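# Press a jar's lid until it seats flat

## Task

A loose jar stands on the table. Push its lid downward firmly until it clicks into place around its entire edge and rests flat on the rim. If one side seats before the other, pushing on the side still sitting high is allowed. The lid must never be pressed with the wrist camera or its bracket; doing so fails the task. At the end the jar must stand upright on the table, and neither jar nor lid may still be moving. The result must hold without the robot, so release the jar and lid and pull the hands away before ending.

## Robot and tools

ROBOT. Two arms, left_arm and right_arm, face each other across a table; left_arm's base is on the +y side. Both carry the same five-finger right hand, so the hand's numbers, axes and sides mean the same on either arm. The names do not refer to sides of any image.

SCENE FRAME. Metres, origin on the table top midway between the arm bases, table surface at z = 0, +z up. Result poses give position plus a wxyz quaternion, and linear (m/s) and angular (rad/s) velocities. Printed positions may be slightly off, more at long reach.

HAND POINT AND ITS AXES. Each arm is commanded through a hand point 0.05 m in front of the palm, where index pad and thumb tip meet in a pinch. Its +z runs along straightened fingers, +y points out of the palm, +x runs across the palm toward the little finger. Straight fingers extend 0.06-0.07 m past the point along +z. Across the palm the hand spans 0.08 m on the little-finger side; on the thumb side 0.02 m when the thumb is turned in front of the palm, up to 0.09 m otherwise. The wrist camera bracket, on the little-finger side near the heel of the palm, sits 0.03 m beyond the point along +y and 0.11 m out across the palm. It must not touch the lid, so press with the palm, fingers or fingertips and keep the bracket edge off the lid.

ROW LAYOUT (shared by execute_actions and move). One row is a single flat list of 28 numbers, each in [-1, 1], covering both arms even if one stays still: left_arm dx, dy, dz, rx, ry, rz, then left_gripper little, ring, middle, index, thumb_bend, thumb_turn, force_limit, speed; then the same 14 for right_arm/right_gripper. Optionally 12 more numbers in 0..1 follow: per-joint stiffness scales, left arm's six then right arm's six, in Joint positions order; they persist until changed.
- dx..rz are an offset, not a pose, expressed in that hand point's own axes, from its measured pose at the start of the action (for a call's first action, the last pose a result reported; for move, the pose in the latest result showing one). Every row is relative to that same start, not cumulative. 1.0 equals 0.6 m of travel or 180 degrees; rx, ry, rz form one rotation vector.
- Finger numbers are absolute targets: +1 straight/open, -1 curled/closed. thumb_bend +1 straight, -1 fully bent. thumb_turn +1 beside the palm, -1 opposite the fingers. A pinch is roughly index -0.22, thumb_bend -0.75, thumb_turn -0.57.
- force_limit maps -1..+1 linearly to about 0..10 N at the fingertip (0..15 N for the two thumb motors); it only stops closing. speed maps -1..+1 to near zero..full (full travel in 0.6 s); close at -0.9 or below for a gentle grip.
- No value means no change. To keep a hand as is, resend the last eight hand numbers used for it; before any, send hand_measured plus hand_force_limit and hand_speed. A motor only starts when its target changes by 0.01 or more.

TOOLS.
- execute_actions(actions): a list of actions; each action is up to 15 rows, one row per 1/30 s step; a short action repeats its final row to fill 15 steps. An empty list just returns the state and images. Per step the commanded pose is clipped to 100 mm and 16 degrees from the measured one, and motion lags commands by about 0.17 s, so large changes need several actions.
- move(target, speed, stop_force, blocking): target is one row as above. Each hand point travels a straight line to its target; all paths finish together in 0.5-10 s (cut off at 10 s). speed is m/s, 0.002-0.5, default 0.25; rotation limited to twice that in rad/s. stop_force, 9-40 N, one value for both arms, ends an arm's path when its wrist sensor feels that much extra push along the direction to its target for two steps; the arm then backs to where it was two steps earlier and holds. Use it with very slow speed when pressing; the press can briefly exceed it. It is unreliable if the hand point rotates during the move, and must be omitted when lifting off something you are pressing. An arm within 1.5 mm and 0.5 degrees of its target counts as still. It is refused during the first 0.2 s and with blocking=false. blocking=false returns after 0.5 s while motion continues; then use wait or stop before other motion commands.
- wait(seconds): 0 to 10; arms hold their last command; returns early if a running move ends.
- stop(): brakes a running move.
- zoom_image(camera, region): camera is cam_high (896x504), cam_low (896x504), cam_left_wrist (616x616) or cam_right_wrist (616x616); region [x0, y0, x1, y1] in pixels, top-left origin, at most 504x504.
- show_instructions(): shows the reference images.
- finished_scene(scene): ends the current scene, given its number; irreversible.

RESULTS. A state line per arm gives pose and velocities; Hand target lines show where the controller is steering. move adds a move: line with each arm's ending (done, off_target, moving, held, fault, or contact when stop_force ended the path) and limits (paced = pose clipped; held = a check blocked steps), plus distance to target. pose unreachable means the clearance check altered that arm's command. hand_measured, hand_stopped_by (moving, target, force, stalled, fault) and hand_load_n list six values in motor order; loads near 0 mean no grip. Wrist force and torque are in the hand point's axes, pointing from a pressed surface back into the arm, with up to ~4 N offset, ~2.4 N noise, saturating near 50 N. Joint torques include drive output even in free air.

HAZARDS. The arms are stiff: commanding even slightly beyond a contact can fault. Joint load limits are 135 N m for shoulder pan, shoulder lift and elbow and 25.2 N m for each wrist joint; reaching one, or 150 N outside force, stops that arm for 10 s and drops the rest of the call. MOTOR HOT appears at 70 °C; 85 °C brakes the arm. Never let the arms strike or press on each other. Don't tip the jar or push anything off the table; loose objects may be nudged by outside pushes. The robot holds its last command while you write. Finish by opening the hand and lifting clear so nothing relies on the robot.

Each tool is called after "Emit:" by a JSON object that holds its "fn" and its "kwargs", one argument or row to a line.

Reference images:

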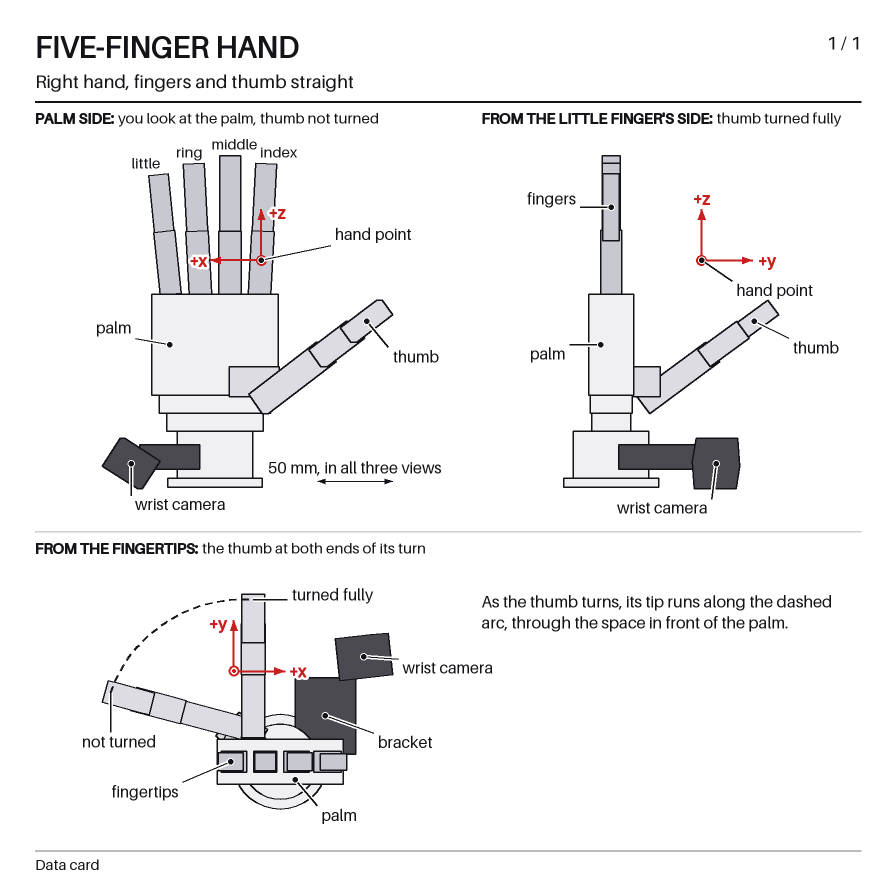

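## Session

Emit:
{"fn": "execute_actions", "kwargs": {
  "actions": []
}}

Scene clock: 0.00 s.
left_arm: end_effector_position=(+0.3135, +0.3933, +0.4830) hand_measured=(+1.000, +1.000, +1.000, +1.000, +1.000, +1.000) hand_load_n=(+0.0, +0.0, +0.0, +0.0, +0.0, +0.0) hand_stopped_by=(target, target, target, target, target, target) hand_force_limit=0.00 hand_speed=-0.80 end_effector_quat_wxyz=(+0.009, +0.405, +0.914, -0.009) end_effector_velocity=(+0.000, +0.000, +0.000) end_effector_angular_velocity=(-0.000, -0.001, +0.000) | right_arm: end_effector_position=(+0.0865, -0.2554, +0.4892) hand_measured=(+1.000, +1.000, +1.000, +1.000, +1.000, +1.000) hand_load_n=(+0.0, +0.0, +0.0, +0.0, +0.0, +0.0) hand_stopped_by=(target, target, target, target, target, target) hand_force_limit=0.00 hand_speed=-0.80 end_effector_quat_wxyz=(+0.039, -0.386, +0.922, +0.009) end_effector_velocity=(-0.000, -0.000, -0.000) end_effector_angular_velocity=(+0.001, -0.001, +0.000)
Joint positions: left_arm=[ 0.537 -1.732  1.33   1.948  1.572 -1.917] | right_arm=[-1.181 -1.753  1.32   1.923  1.559 -1.885]
Joint velocities: left_arm=[ 0.    -0.    -0.001  0.    -0.001  0.   ] | right_arm=[ 0.    -0.001  0.001 -0.001 -0.    -0.   ]
Joint torques (N m, as the arm reports them, + toward a larger angle): no reading
Motor temperatures (°C, as the motors report them): left_arm=[30 29 32 37 36 36] | right_arm=[33 32 30 40 36 40]
Wrist force (N, on the end effector, along its own x y z axes, offset not removed): no reading
Wrist torque (N m, same axes, about the end effector's origin, offset not removed): no reading
Hand target (left_arm): +0.313, +0.393, +0.483; +0.009, +0.405, +0.914, -0.009
Hand target (right_arm): +0.086, -0.255, +0.489; +0.039, -0.386, +0.922, +0.009
Joint stiffness scale: left_arm=[1. 1. 1. 1. 1. 1.] | right_arm=[1. 1. 1. 1. 1. 1.]

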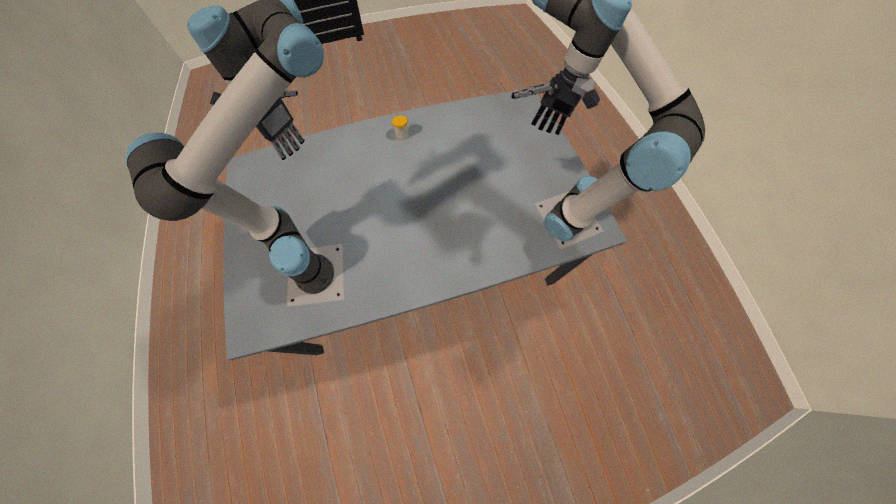

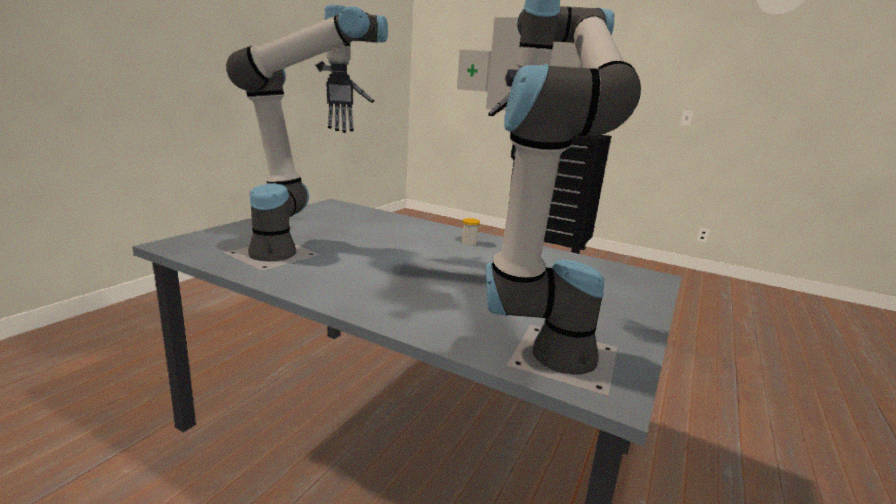

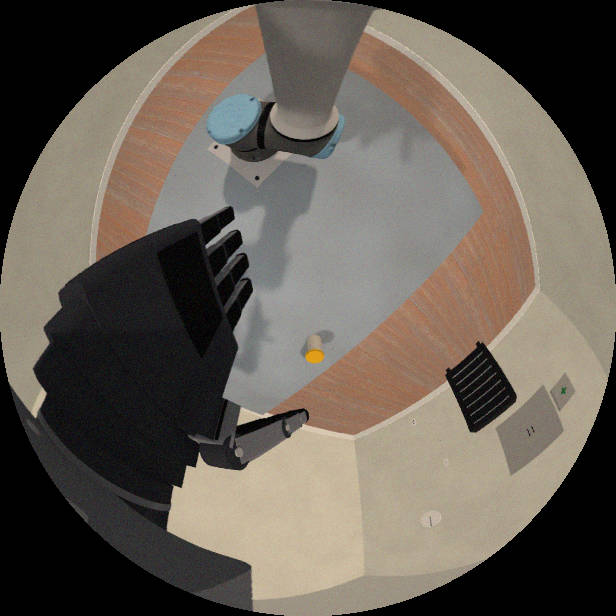

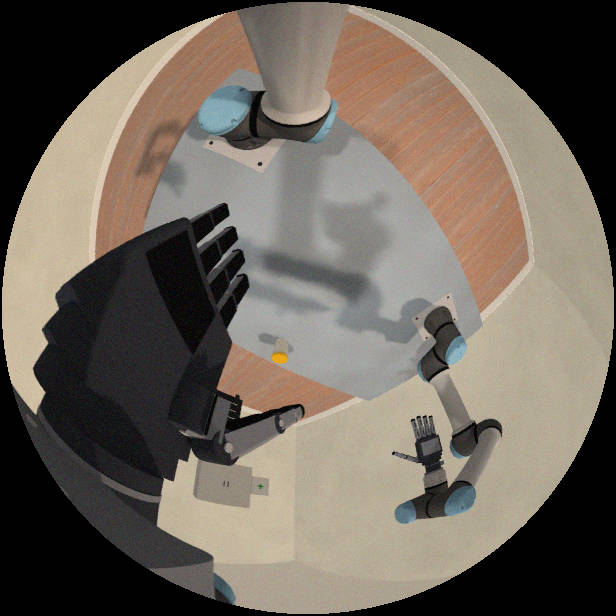

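Emit:
{"fn": "zoom_image", "kwargs": {
  "camera": "cam_left_wrist",
  "region": [275, 315, 355, 395]
}}

Emit:
{"fn": "zoom_image", "kwargs": {
  "camera": "cam_right_wrist",
  "region": [240, 315, 320, 395]
}}

Emit:
{"fn": "zoom_image", "kwargs": {
  "camera": "cam_low",
  "region": [430, 195, 520, 265]
}}

Emit:
{"fn": "zoom_image", "kwargs": {
  "camera": "cam_high",
  "region": [360, 95, 450, 165]
}}

Region (275, 315, 355, 395) of cam_left_wrist's 616x616 image, scaled by 6.300, with more detail than that image has.

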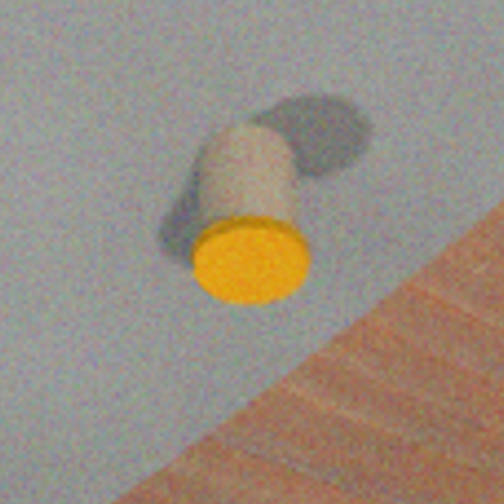

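Region (240, 315, 320, 395) of cam_right_wrist's 616x616 image, scaled by 6.300, with more detail than that image has.

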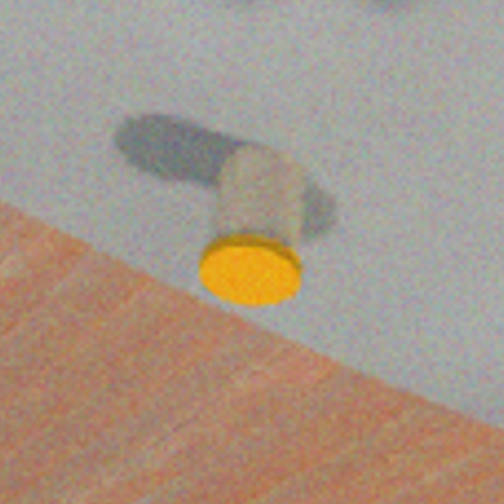

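Region (430, 195, 520, 265) of cam_low's 896x504 image, scaled by 5.600, with more detail than that image has.

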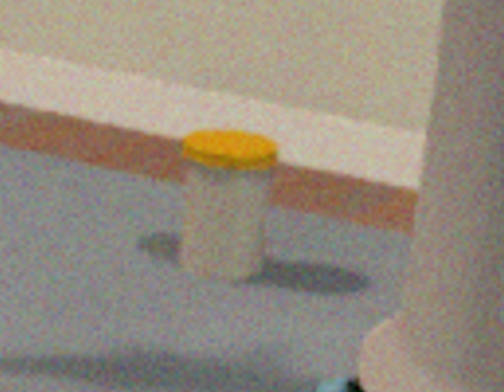

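Region (360, 95, 450, 165) of cam_high's 896x504 image, scaled by 5.600, with more detail than that image has.

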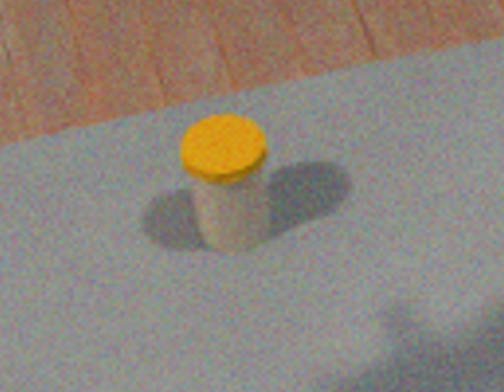

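Emit:
{"fn": "move", "kwargs": {
  "target": [-0.851,-0.214,0.402,-0.375,-0.387,0.399,1,1,1,1,1,1,0,-0.8, 0,0,0,0,0,0,1,1,1,1,1,1,0,-0.8],
  "speed": 0.4
}}

Scene clock: 80.30 s.
left_arm: end_effector_position=(+0.5616, -0.0770, +0.2545) hand_measured=(+1.000, +1.000, +1.000, +1.000, +1.000, +1.000) hand_load_n=(+0.0, +0.0, +0.0, +0.0, +0.0, +0.0) hand_stopped_by=(target, target, target, target, target, target) hand_force_limit=0.00 hand_speed=-0.80 end_effector_quat_wxyz=(+0.664, +0.665, +0.243, +0.240) end_effector_velocity=(-0.001, -0.002, -0.002) end_effector_angular_velocity=(+0.000, -0.001, -0.009) | right_arm: end_effector_position=(+0.0865, -0.2554, +0.4892) hand_measured=(+1.000, +1.000, +1.000, +1.000, +1.000, +1.000) hand_load_n=(+0.0, +0.0, +0.0, +0.0, +0.0, +0.0) hand_stopped_by=(target, target, target, target, target, target) hand_force_limit=0.00 hand_speed=-0.80 end_effector_quat_wxyz=(+0.039, -0.386, +0.922, +0.009) end_effector_velocity=(-0.000, +0.000, +0.000) end_effector_angular_velocity=(+0.001, -0.002, +0.003)
Joint positions: left_arm=[ 0.679 -1.07   1.732 -0.659  1.406 -0.004] | right_arm=[-1.181 -1.753  1.32   1.923  1.559 -1.885]
Joint velocities: left_arm=[ 0.001  0.005 -0.002 -0.004  0.01   0.001] | right_arm=[ 0.002 -0.001 -0.    -0.001 -0.    -0.002]
Joint torques (N m, as the arm reports them, + toward a larger angle): left_arm=[ -0.33 -32.29 -17.48  -2.37   0.56   0.27] | right_arm=[  1.08 -10.55 -17.27   2.05   0.09   0.22]
Motor temperatures (°C, as the motors report them): left_arm=[30 29 32 37 36 36] | right_arm=[33 32 30 40 36 40]
Wrist force (N, on the end effector, along its own x y z axes, offset not removed): left_arm=[-0.8 0.3 -1.2] | right_arm=[0.1 -0.7 1.6]
Wrist torque (N m, same axes, about the end effector's origin, offset not removed): left_arm=[0.11 0.13 -0.28] | right_arm=[-0.21 -0.01 0.07]
Hand target (left_arm): +0.563, -0.077, +0.254; +0.665, +0.665, +0.242, +0.240
Hand target (right_arm): +0.086, -0.255, +0.489; +0.039, -0.386, +0.922, +0.009
Off the commanded pose (left_arm): 0.001 m, 0 deg.
Off the commanded pose (right_arm): 0.000 m, 0 deg.
Joint stiffness scale: left_arm=[1. 1. 1. 1. 1. 1.] | right_arm=[1. 1. 1. 1. 1. 1.]
move: done

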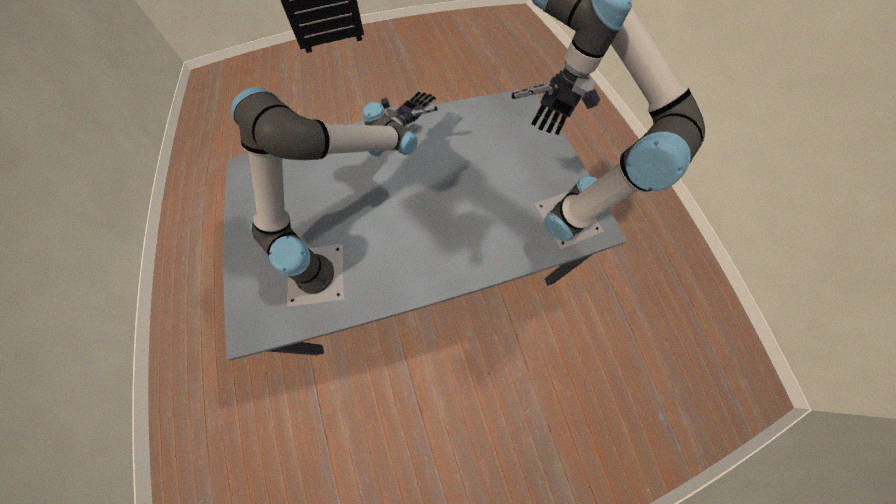

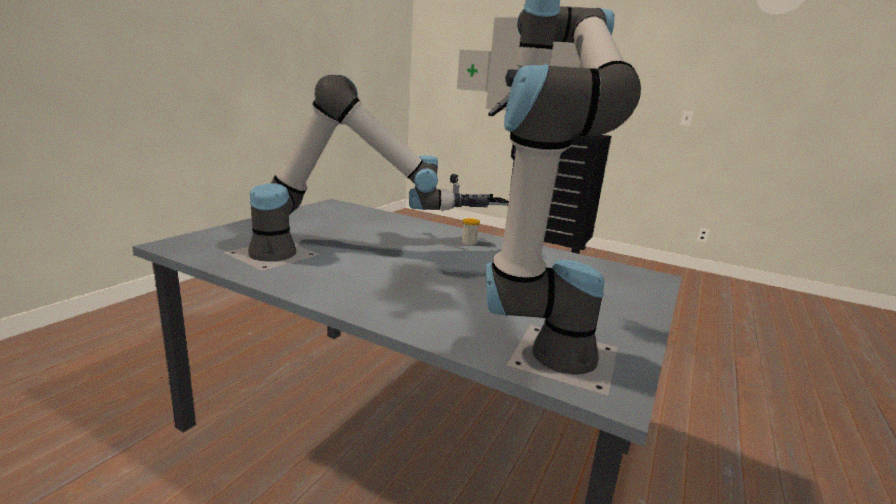

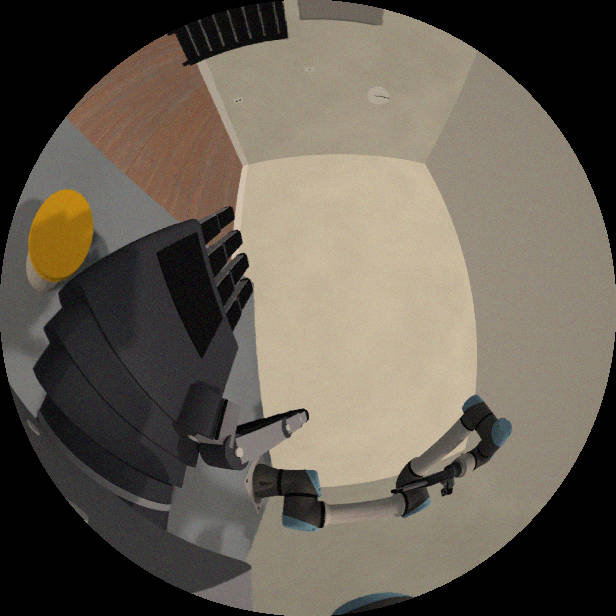

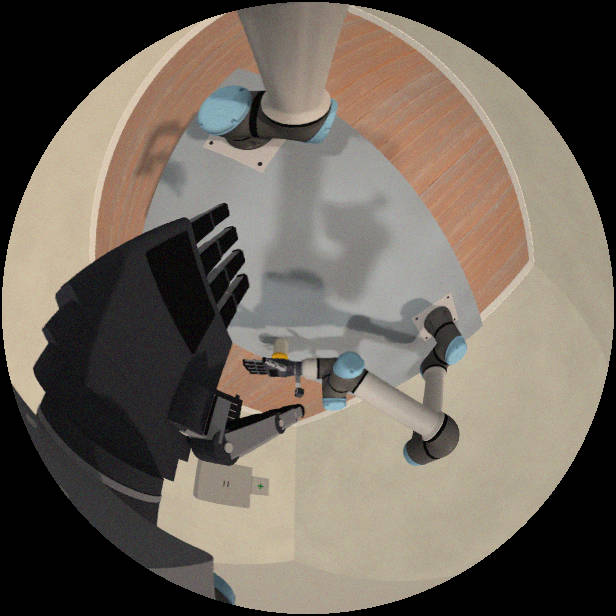

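Emit:
{"fn": "zoom_image", "kwargs": {
  "camera": "cam_left_wrist",
  "region": [0, 160, 160, 320]
}}

Emit:
{"fn": "zoom_image", "kwargs": {
  "camera": "cam_low",
  "region": [400, 150, 530, 260]
}}

Region (0, 160, 160, 320) of cam_left_wrist's 616x616 image, scaled by 3.150, with more detail than that image has.

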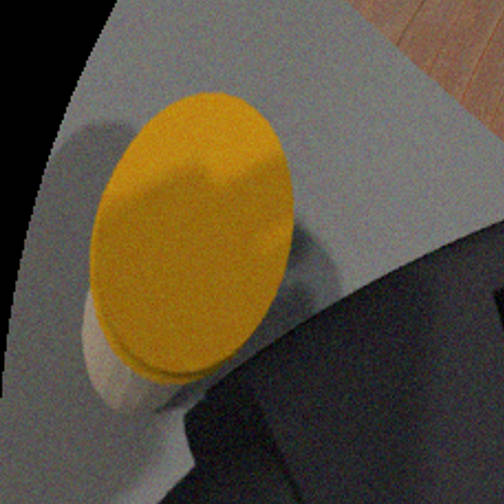

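Region (400, 150, 530, 260) of cam_low's 896x504 image, scaled by 3.877, with more detail than that image has; it fills the top 426 rows of this view, and the rest is white.

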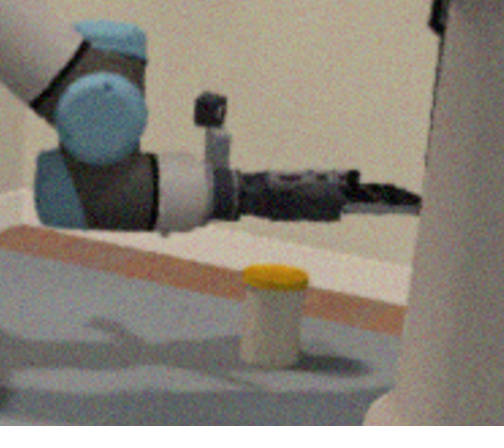

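Emit:
{"fn": "move", "kwargs": {
  "target": [0.14,-0.097,-0.043,0,0,0,1,1,1,1,1,1,0,-0.8, 0,0,0,0,0,0,1,1,1,1,1,1,0,-0.8],
  "speed": 0.2
}}

Emit:
{"fn": "zoom_image", "kwargs": {
  "camera": "cam_low",
  "region": [400, 150, 530, 260]
}}

Emit:
{"fn": "zoom_image", "kwargs": {
  "camera": "cam_right_wrist",
  "region": [230, 310, 350, 410]
}}

Emit:
{"fn": "zoom_image", "kwargs": {
  "camera": "cam_high",
  "region": [340, 70, 460, 170]
}}

Scene clock: 96.53 s.
left_arm: end_effector_position=(+0.6088, -0.0041, +0.1975) hand_measured=(+1.000, +1.000, +1.000, +1.000, +1.000, +1.000) hand_load_n=(+0.0, +0.0, +0.0, +0.0, +0.0, +0.0) hand_stopped_by=(target, target, target, target, target, target) hand_force_limit=0.00 hand_speed=-0.80 end_effector_quat_wxyz=(+0.665, +0.665, +0.243, +0.240) end_effector_velocity=(-0.000, -0.000, +0.002) end_effector_angular_velocity=(-0.004, -0.004, -0.005) | right_arm: end_effector_position=(+0.0865, -0.2554, +0.4892) hand_measured=(+1.000, +1.000, +1.000, +1.000, +1.000, +1.000) hand_load_n=(+0.0, +0.0, +0.0, +0.0, +0.0, +0.0) hand_stopped_by=(target, target, target, target, target, target) hand_force_limit=0.00 hand_speed=-0.80 end_effector_quat_wxyz=(+0.039, -0.386, +0.922, +0.009) end_effector_velocity=(-0.000, -0.000, -0.000) end_effector_angular_velocity=(-0.001, +0.003, -0.000)
Joint positions: left_arm=[ 0.838 -0.999  1.803 -0.804  1.565 -0.004] | right_arm=[-1.181 -1.753  1.32   1.923  1.559 -1.885]
Joint velocities: left_arm=[ 0.002  0.    -0.001 -0.005  0.007  0.   ] | right_arm=[-0.001  0.     0.001  0.002 -0.    -0.001]
Joint torques (N m, as the arm reports them, + toward a larger angle): left_arm=[ -0.44 -35.77 -13.49  -1.71   0.21   0.43] | right_arm=[  0.26 -10.06 -16.78   2.19  -0.06   0.15]
Motor temperatures (°C, as the motors report them): left_arm=[30 29 32 37 36 36] | right_arm=[33 32 30 40 36 40]
Wrist force (N, on the end effector, along its own x y z axes, offset not removed): left_arm=[1.1 1.2 0.2] | right_arm=[-0.9 -1.6 1.3]
Wrist torque (N m, same axes, about the end effector's origin, offset not removed): left_arm=[0.34 -0.03 -0.22] | right_arm=[-0.21 0.22 -0.10]
Hand target (left_arm): +0.609, -0.003, +0.196; +0.664, +0.665, +0.243, +0.240
Hand target (right_arm): +0.086, -0.255, +0.489; +0.039, -0.386, +0.922, +0.009
Off the commanded pose (left_arm): 0.002 m, 0 deg.
Off the commanded pose (right_arm): 0.000 m, 0 deg.
Joint stiffness scale: left_arm=[1. 1. 1. 1. 1. 1.] | right_arm=[1. 1. 1. 1. 1. 1.]
move: done

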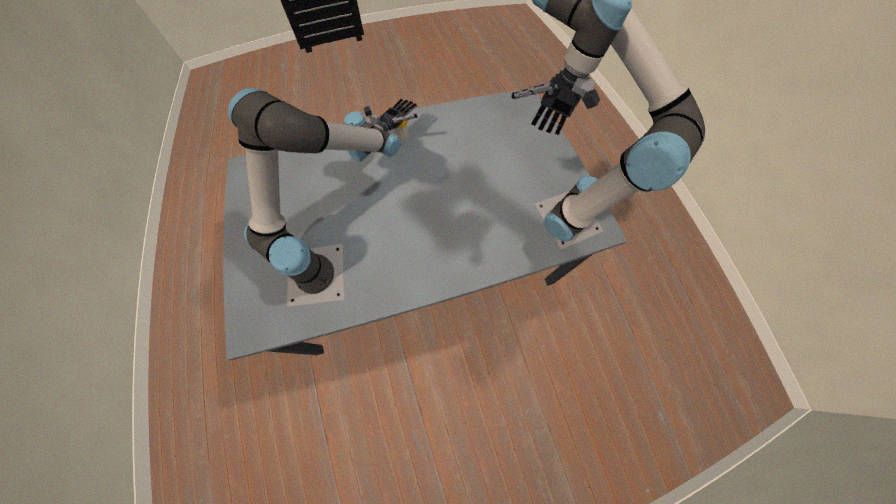

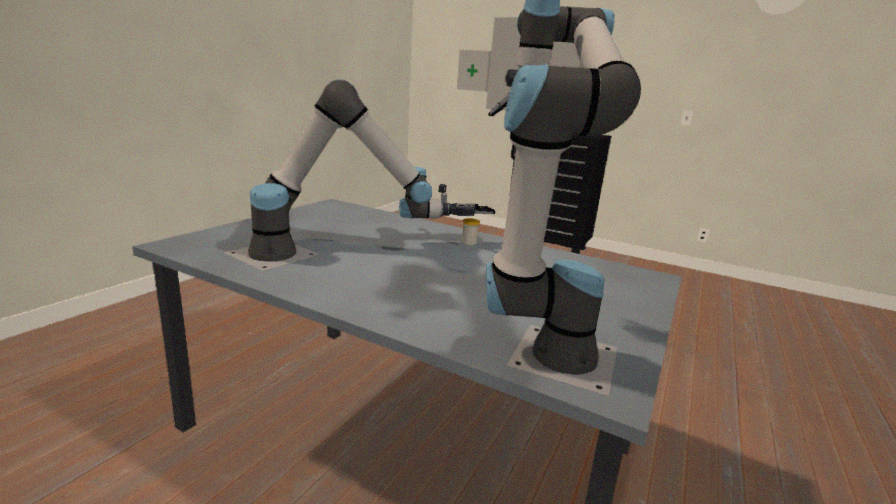

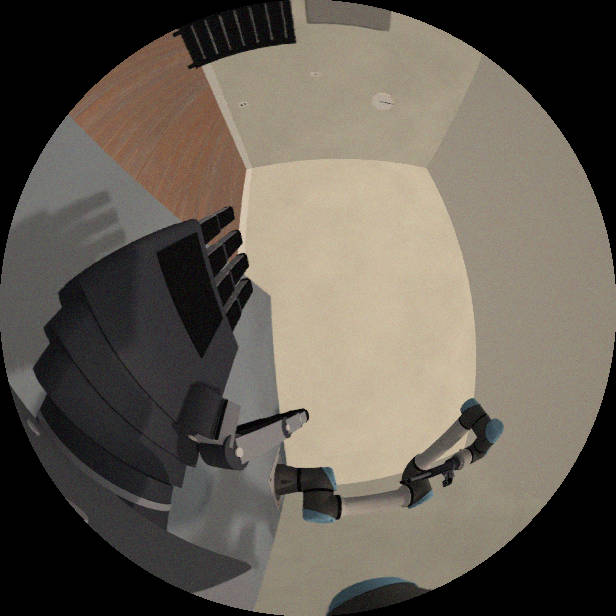

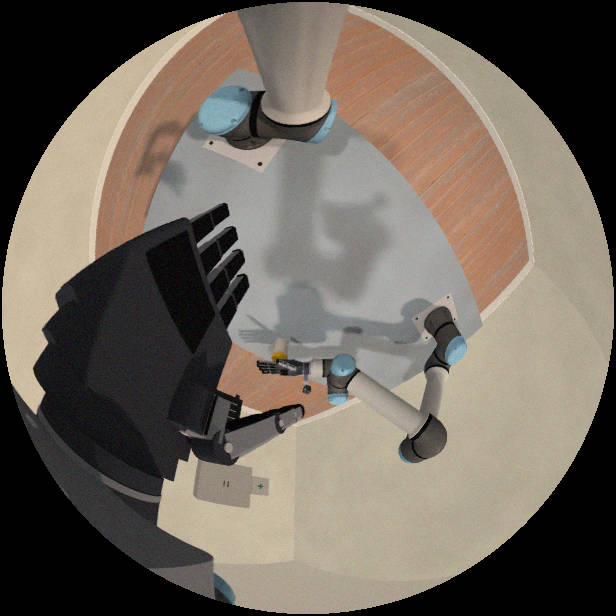

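Region (400, 150, 530, 260) of cam_low's 896x504 image, scaled by 3.877, with more detail than that image has; it fills the top 426 rows of this view, and the rest is white.

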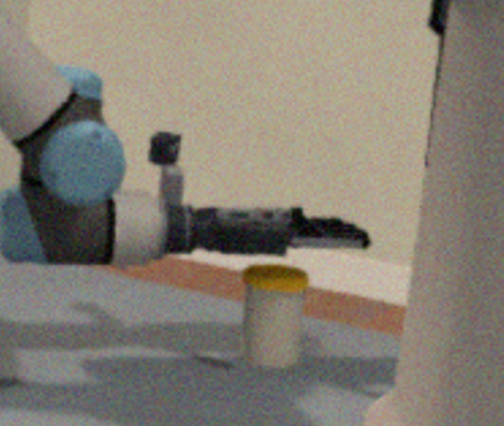

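Region (230, 310, 350, 410) of cam_right_wrist's 616x616 image, scaled by 4.200, with more detail than that image has.

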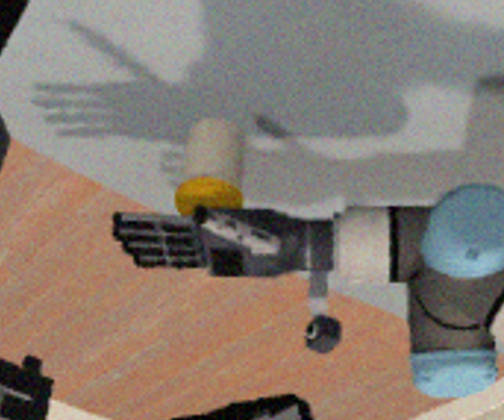

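Region (340, 70, 460, 170) of cam_high's 896x504 image, scaled by 4.200, with more detail than that image has.

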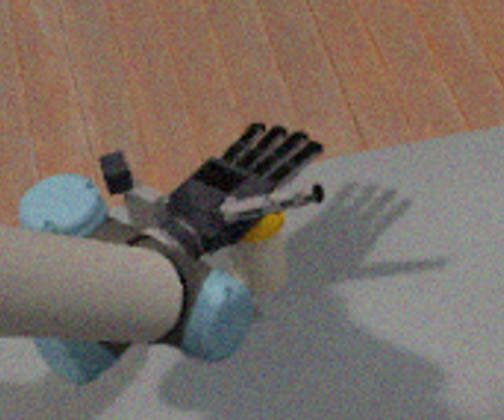

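Emit:
{"fn": "move", "kwargs": {
  "target": [-0.013,-0.027,0.038,0,0,0,1,1,1,1,1,1,0,-0.8, 0,0,0,0,0,0,1,1,1,1,1,1,0,-0.8],
  "speed": 0.1
}}

Emit:
{"fn": "zoom_image", "kwargs": {
  "camera": "cam_low",
  "region": [410, 170, 510, 255]
}}

Emit:
{"fn": "zoom_image", "kwargs": {
  "camera": "cam_high",
  "region": [340, 70, 460, 170]
}}

Scene clock: 105.60 s.
left_arm: end_effector_position=(+0.6174, -0.0252, +0.1811) hand_measured=(+1.000, +1.000, +1.000, +1.000, +1.000, +1.000) hand_load_n=(+0.0, +0.0, +0.0, +0.0, +0.0, +0.0) hand_stopped_by=(target, target, target, target, target, target) hand_force_limit=0.00 hand_speed=-0.80 end_effector_quat_wxyz=(+0.664, +0.665, +0.243, +0.240) end_effector_velocity=(+0.003, -0.001, +0.003) end_effector_angular_velocity=(-0.006, -0.004, +0.004) | right_arm: end_effector_position=(+0.0865, -0.2554, +0.4892) hand_measured=(+1.000, +1.000, +1.000, +1.000, +1.000, +1.000) hand_load_n=(+0.0, +0.0, +0.0, +0.0, +0.0, +0.0) hand_stopped_by=(target, target, target, target, target, target) hand_force_limit=0.00 hand_speed=-0.80 end_effector_quat_wxyz=(+0.039, -0.386, +0.922, +0.009) end_effector_velocity=(-0.001, -0.000, +0.001) end_effector_angular_velocity=(+0.001, -0.001, -0.001)
Joint positions: left_arm=[ 0.824 -0.938  1.747 -0.807  1.551 -0.004] | right_arm=[-1.181 -1.753  1.32   1.923  1.559 -1.885]
Joint velocities: left_arm=[ 0.001  0.001 -0.007 -0.001 -0.002 -0.   ] | right_arm=[-0.    -0.002 -0.001  0.001  0.     0.001]
Joint torques (N m, as the arm reports them, + toward a larger angle): left_arm=[ -2.97 -37.94 -14.09  -1.86  -0.54   0.06] | right_arm=[  0.69  -9.87 -16.88   2.02  -0.02   0.06]
Motor temperatures (°C, as the motors report them): left_arm=[30 29 32 37 36 36] | right_arm=[33 32 30 40 36 40]
Wrist force (N, on the end effector, along its own x y z axes, offset not removed): left_arm=[2.1 0.5 -0.4] | right_arm=[-1.0 0.7 -0.1]
Wrist torque (N m, same axes, about the end effector's origin, offset not removed): left_arm=[0.16 -0.07 -0.22] | right_arm=[0.03 0.21 0.09]
Hand target (left_arm): +0.617, -0.027, +0.181; +0.665, +0.665, +0.243, +0.240
Hand target (right_arm): +0.086, -0.255, +0.489; +0.039, -0.386, +0.922, +0.009
Off the commanded pose (left_arm): 0.001 m, 0 deg.
Off the commanded pose (right_arm): 0.000 m, 0 deg.
Joint stiffness scale: left_arm=[1. 1. 1. 1. 1. 1.] | right_arm=[1. 1. 1. 1. 1. 1.]
move: done

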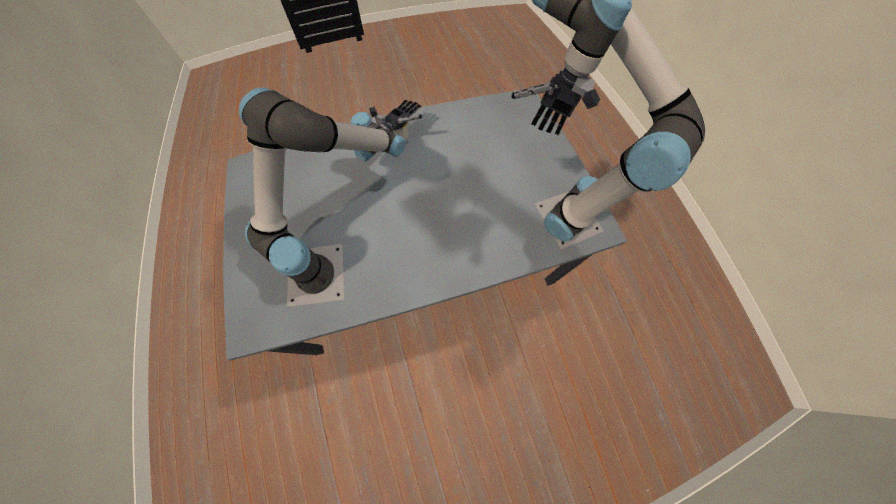

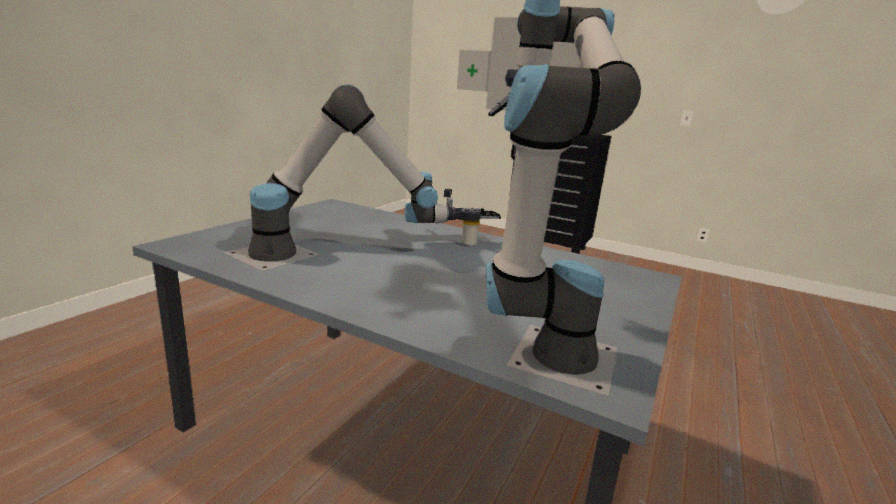

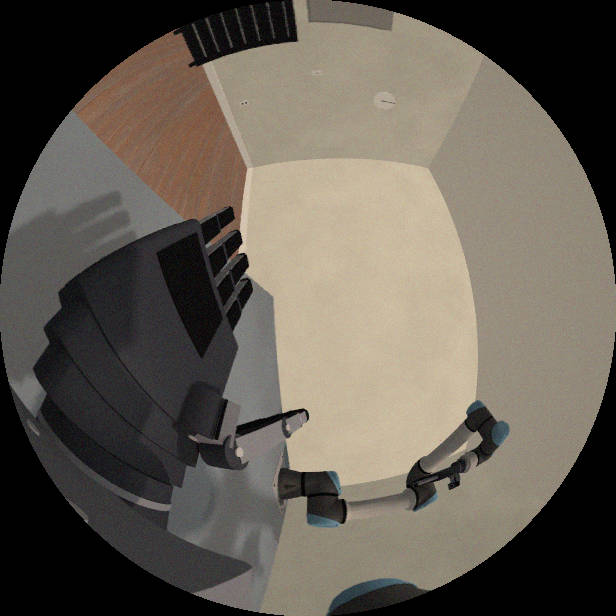

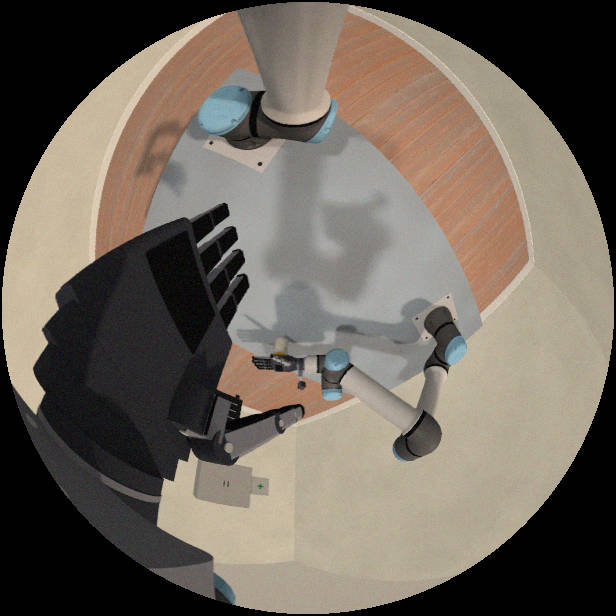

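Region (410, 170, 510, 255) of cam_low's 896x504 image, scaled by 5.040, with more detail than that image has; it fills the top 428 rows of this view, and the rest is white.

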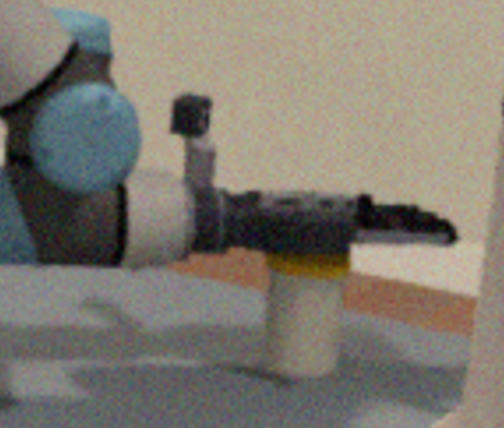

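Region (340, 70, 460, 170) of cam_high's 896x504 image, scaled by 4.200, with more detail than that image has.

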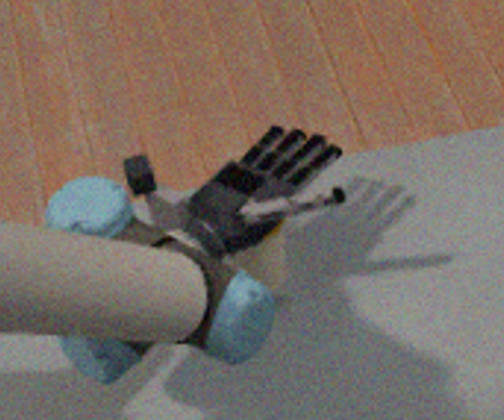

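Emit:
{"fn": "move", "kwargs": {
  "target": [0,-0.05,0,0,0,0,1,1,1,1,1,1,0,-0.8, 0,0,0,0,0,0,1,1,1,1,1,1,0,-0.8],
  "speed": 0.01,
  "stop_force": 35
}}

Emit:
{"fn": "zoom_image", "kwargs": {
  "camera": "cam_low",
  "region": [430, 185, 510, 255]
}}

Scene clock: 111.13 s.
left_arm: end_effector_position=(+0.6188, -0.0268, +0.1689) hand_measured=(+1.000, +1.000, +1.000, +1.000, +1.000, +1.000) hand_load_n=(+0.0, +0.0, +0.0, +0.0, +0.0, +0.0) hand_stopped_by=(target, target, target, target, target, target) hand_force_limit=0.00 hand_speed=-0.80 end_effector_quat_wxyz=(+0.674, +0.656, +0.240, +0.243) end_effector_velocity=(+0.000, -0.001, -0.001) end_effector_angular_velocity=(-0.004, -0.003, -0.001) | right_arm: end_effector_position=(+0.0865, -0.2554, +0.4892) hand_measured=(+1.000, +1.000, +1.000, +1.000, +1.000, +1.000) hand_load_n=(+0.0, +0.0, +0.0, +0.0, +0.0, +0.0) hand_stopped_by=(target, target, target, target, target, target) hand_force_limit=0.00 hand_speed=-0.80 end_effector_quat_wxyz=(+0.039, -0.386, +0.922, +0.009) end_effector_velocity=(+0.000, -0.000, -0.000) end_effector_angular_velocity=(-0.000, +0.000, -0.001)
Joint positions: left_arm=[ 0.824 -0.902  1.75  -0.874  1.551 -0.004] | right_arm=[-1.181 -1.753  1.32   1.923  1.559 -1.885]
Joint velocities: left_arm=[-0.     0.004 -0.001 -0.008  0.     0.   ] | right_arm=[-0.001 -0.     0.001 -0.     0.     0.   ]
Joint torques (N m, as the arm reports them, + toward a larger angle): left_arm=[ -2.15 -26.52  -8.73   0.74  -0.17   0.08] | right_arm=[  0.99  -9.85 -17.31   2.12   0.07  -0.04]
Motor temperatures (°C, as the motors report them): left_arm=[30 29 32 37 36 36] | right_arm=[33 32 30 40 36 40]
Wrist force (N, on the end effector, along its own x y z axes, offset not removed): left_arm=[2.0 19.9 -4.5] | right_arm=[-0.5 -2.4 0.9]
Wrist torque (N m, same axes, about the end effector's origin, offset not removed): left_arm=[1.71 0.13 0.43] | right_arm=[-0.36 0.11 -0.06]
Hand target (left_arm): +0.617, -0.025, +0.151; +0.664, +0.665, +0.243, +0.240
Hand target (right_arm): +0.086, -0.255, +0.489; +0.039, -0.386, +0.922, +0.009
Off the commanded pose (left_arm): 0.018 m, 2 deg.
Off the commanded pose (right_arm): 0.000 m, 0 deg.
Joint stiffness scale: left_arm=[1. 1. 1. 1. 1. 1.] | right_arm=[1. 1. 1. 1. 1. 1.]
move: off_target (left_arm)

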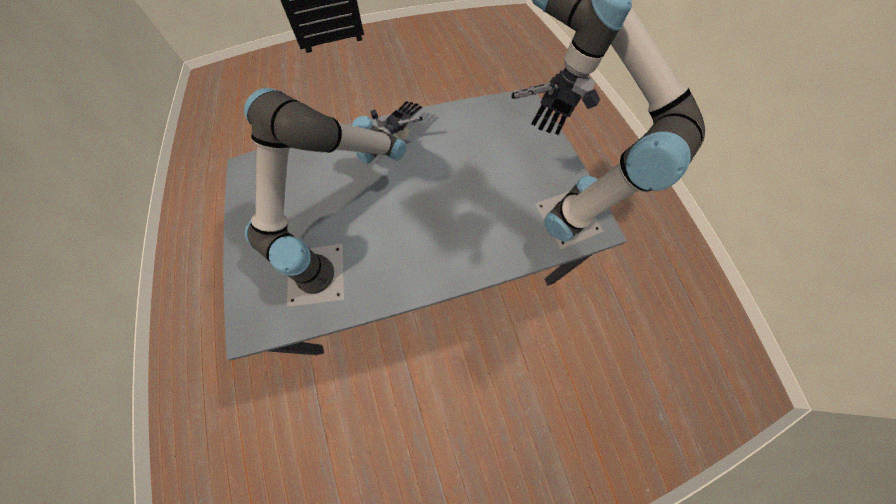

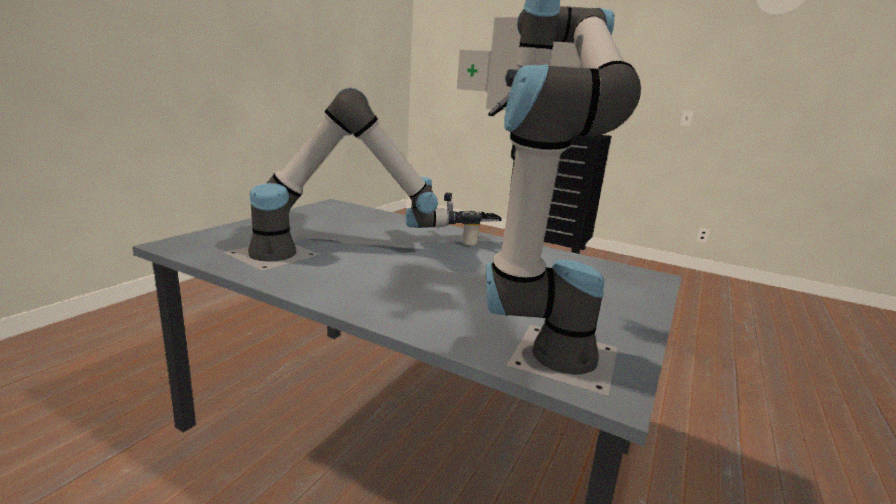

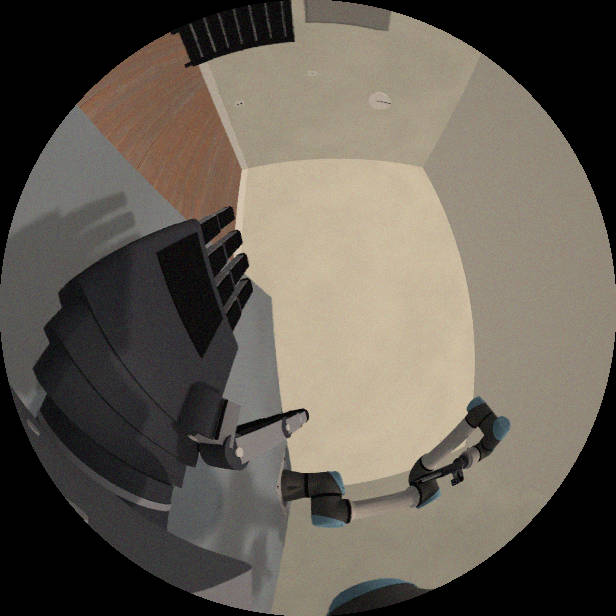

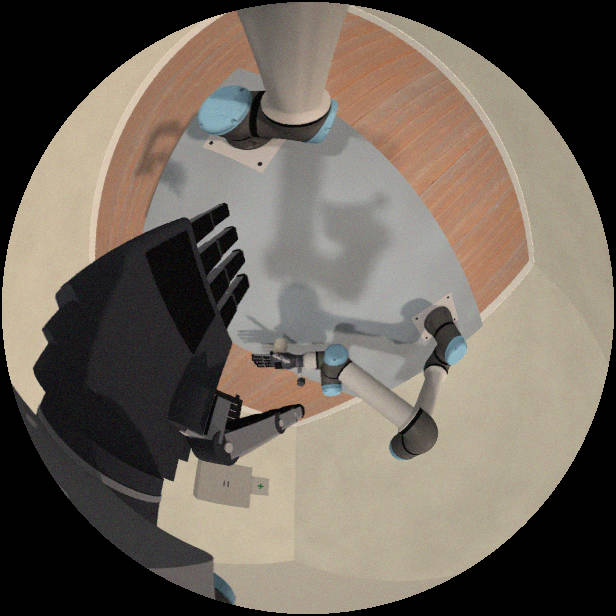

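Region (430, 185, 510, 255) of cam_low's 896x504 image, scaled by 6.300, with more detail than that image has; it fills the top 441 rows of this view, and the rest is white.

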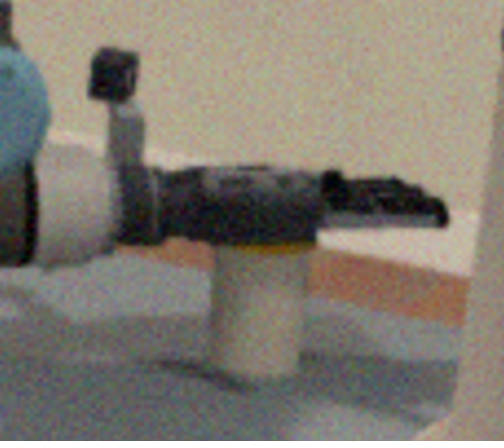

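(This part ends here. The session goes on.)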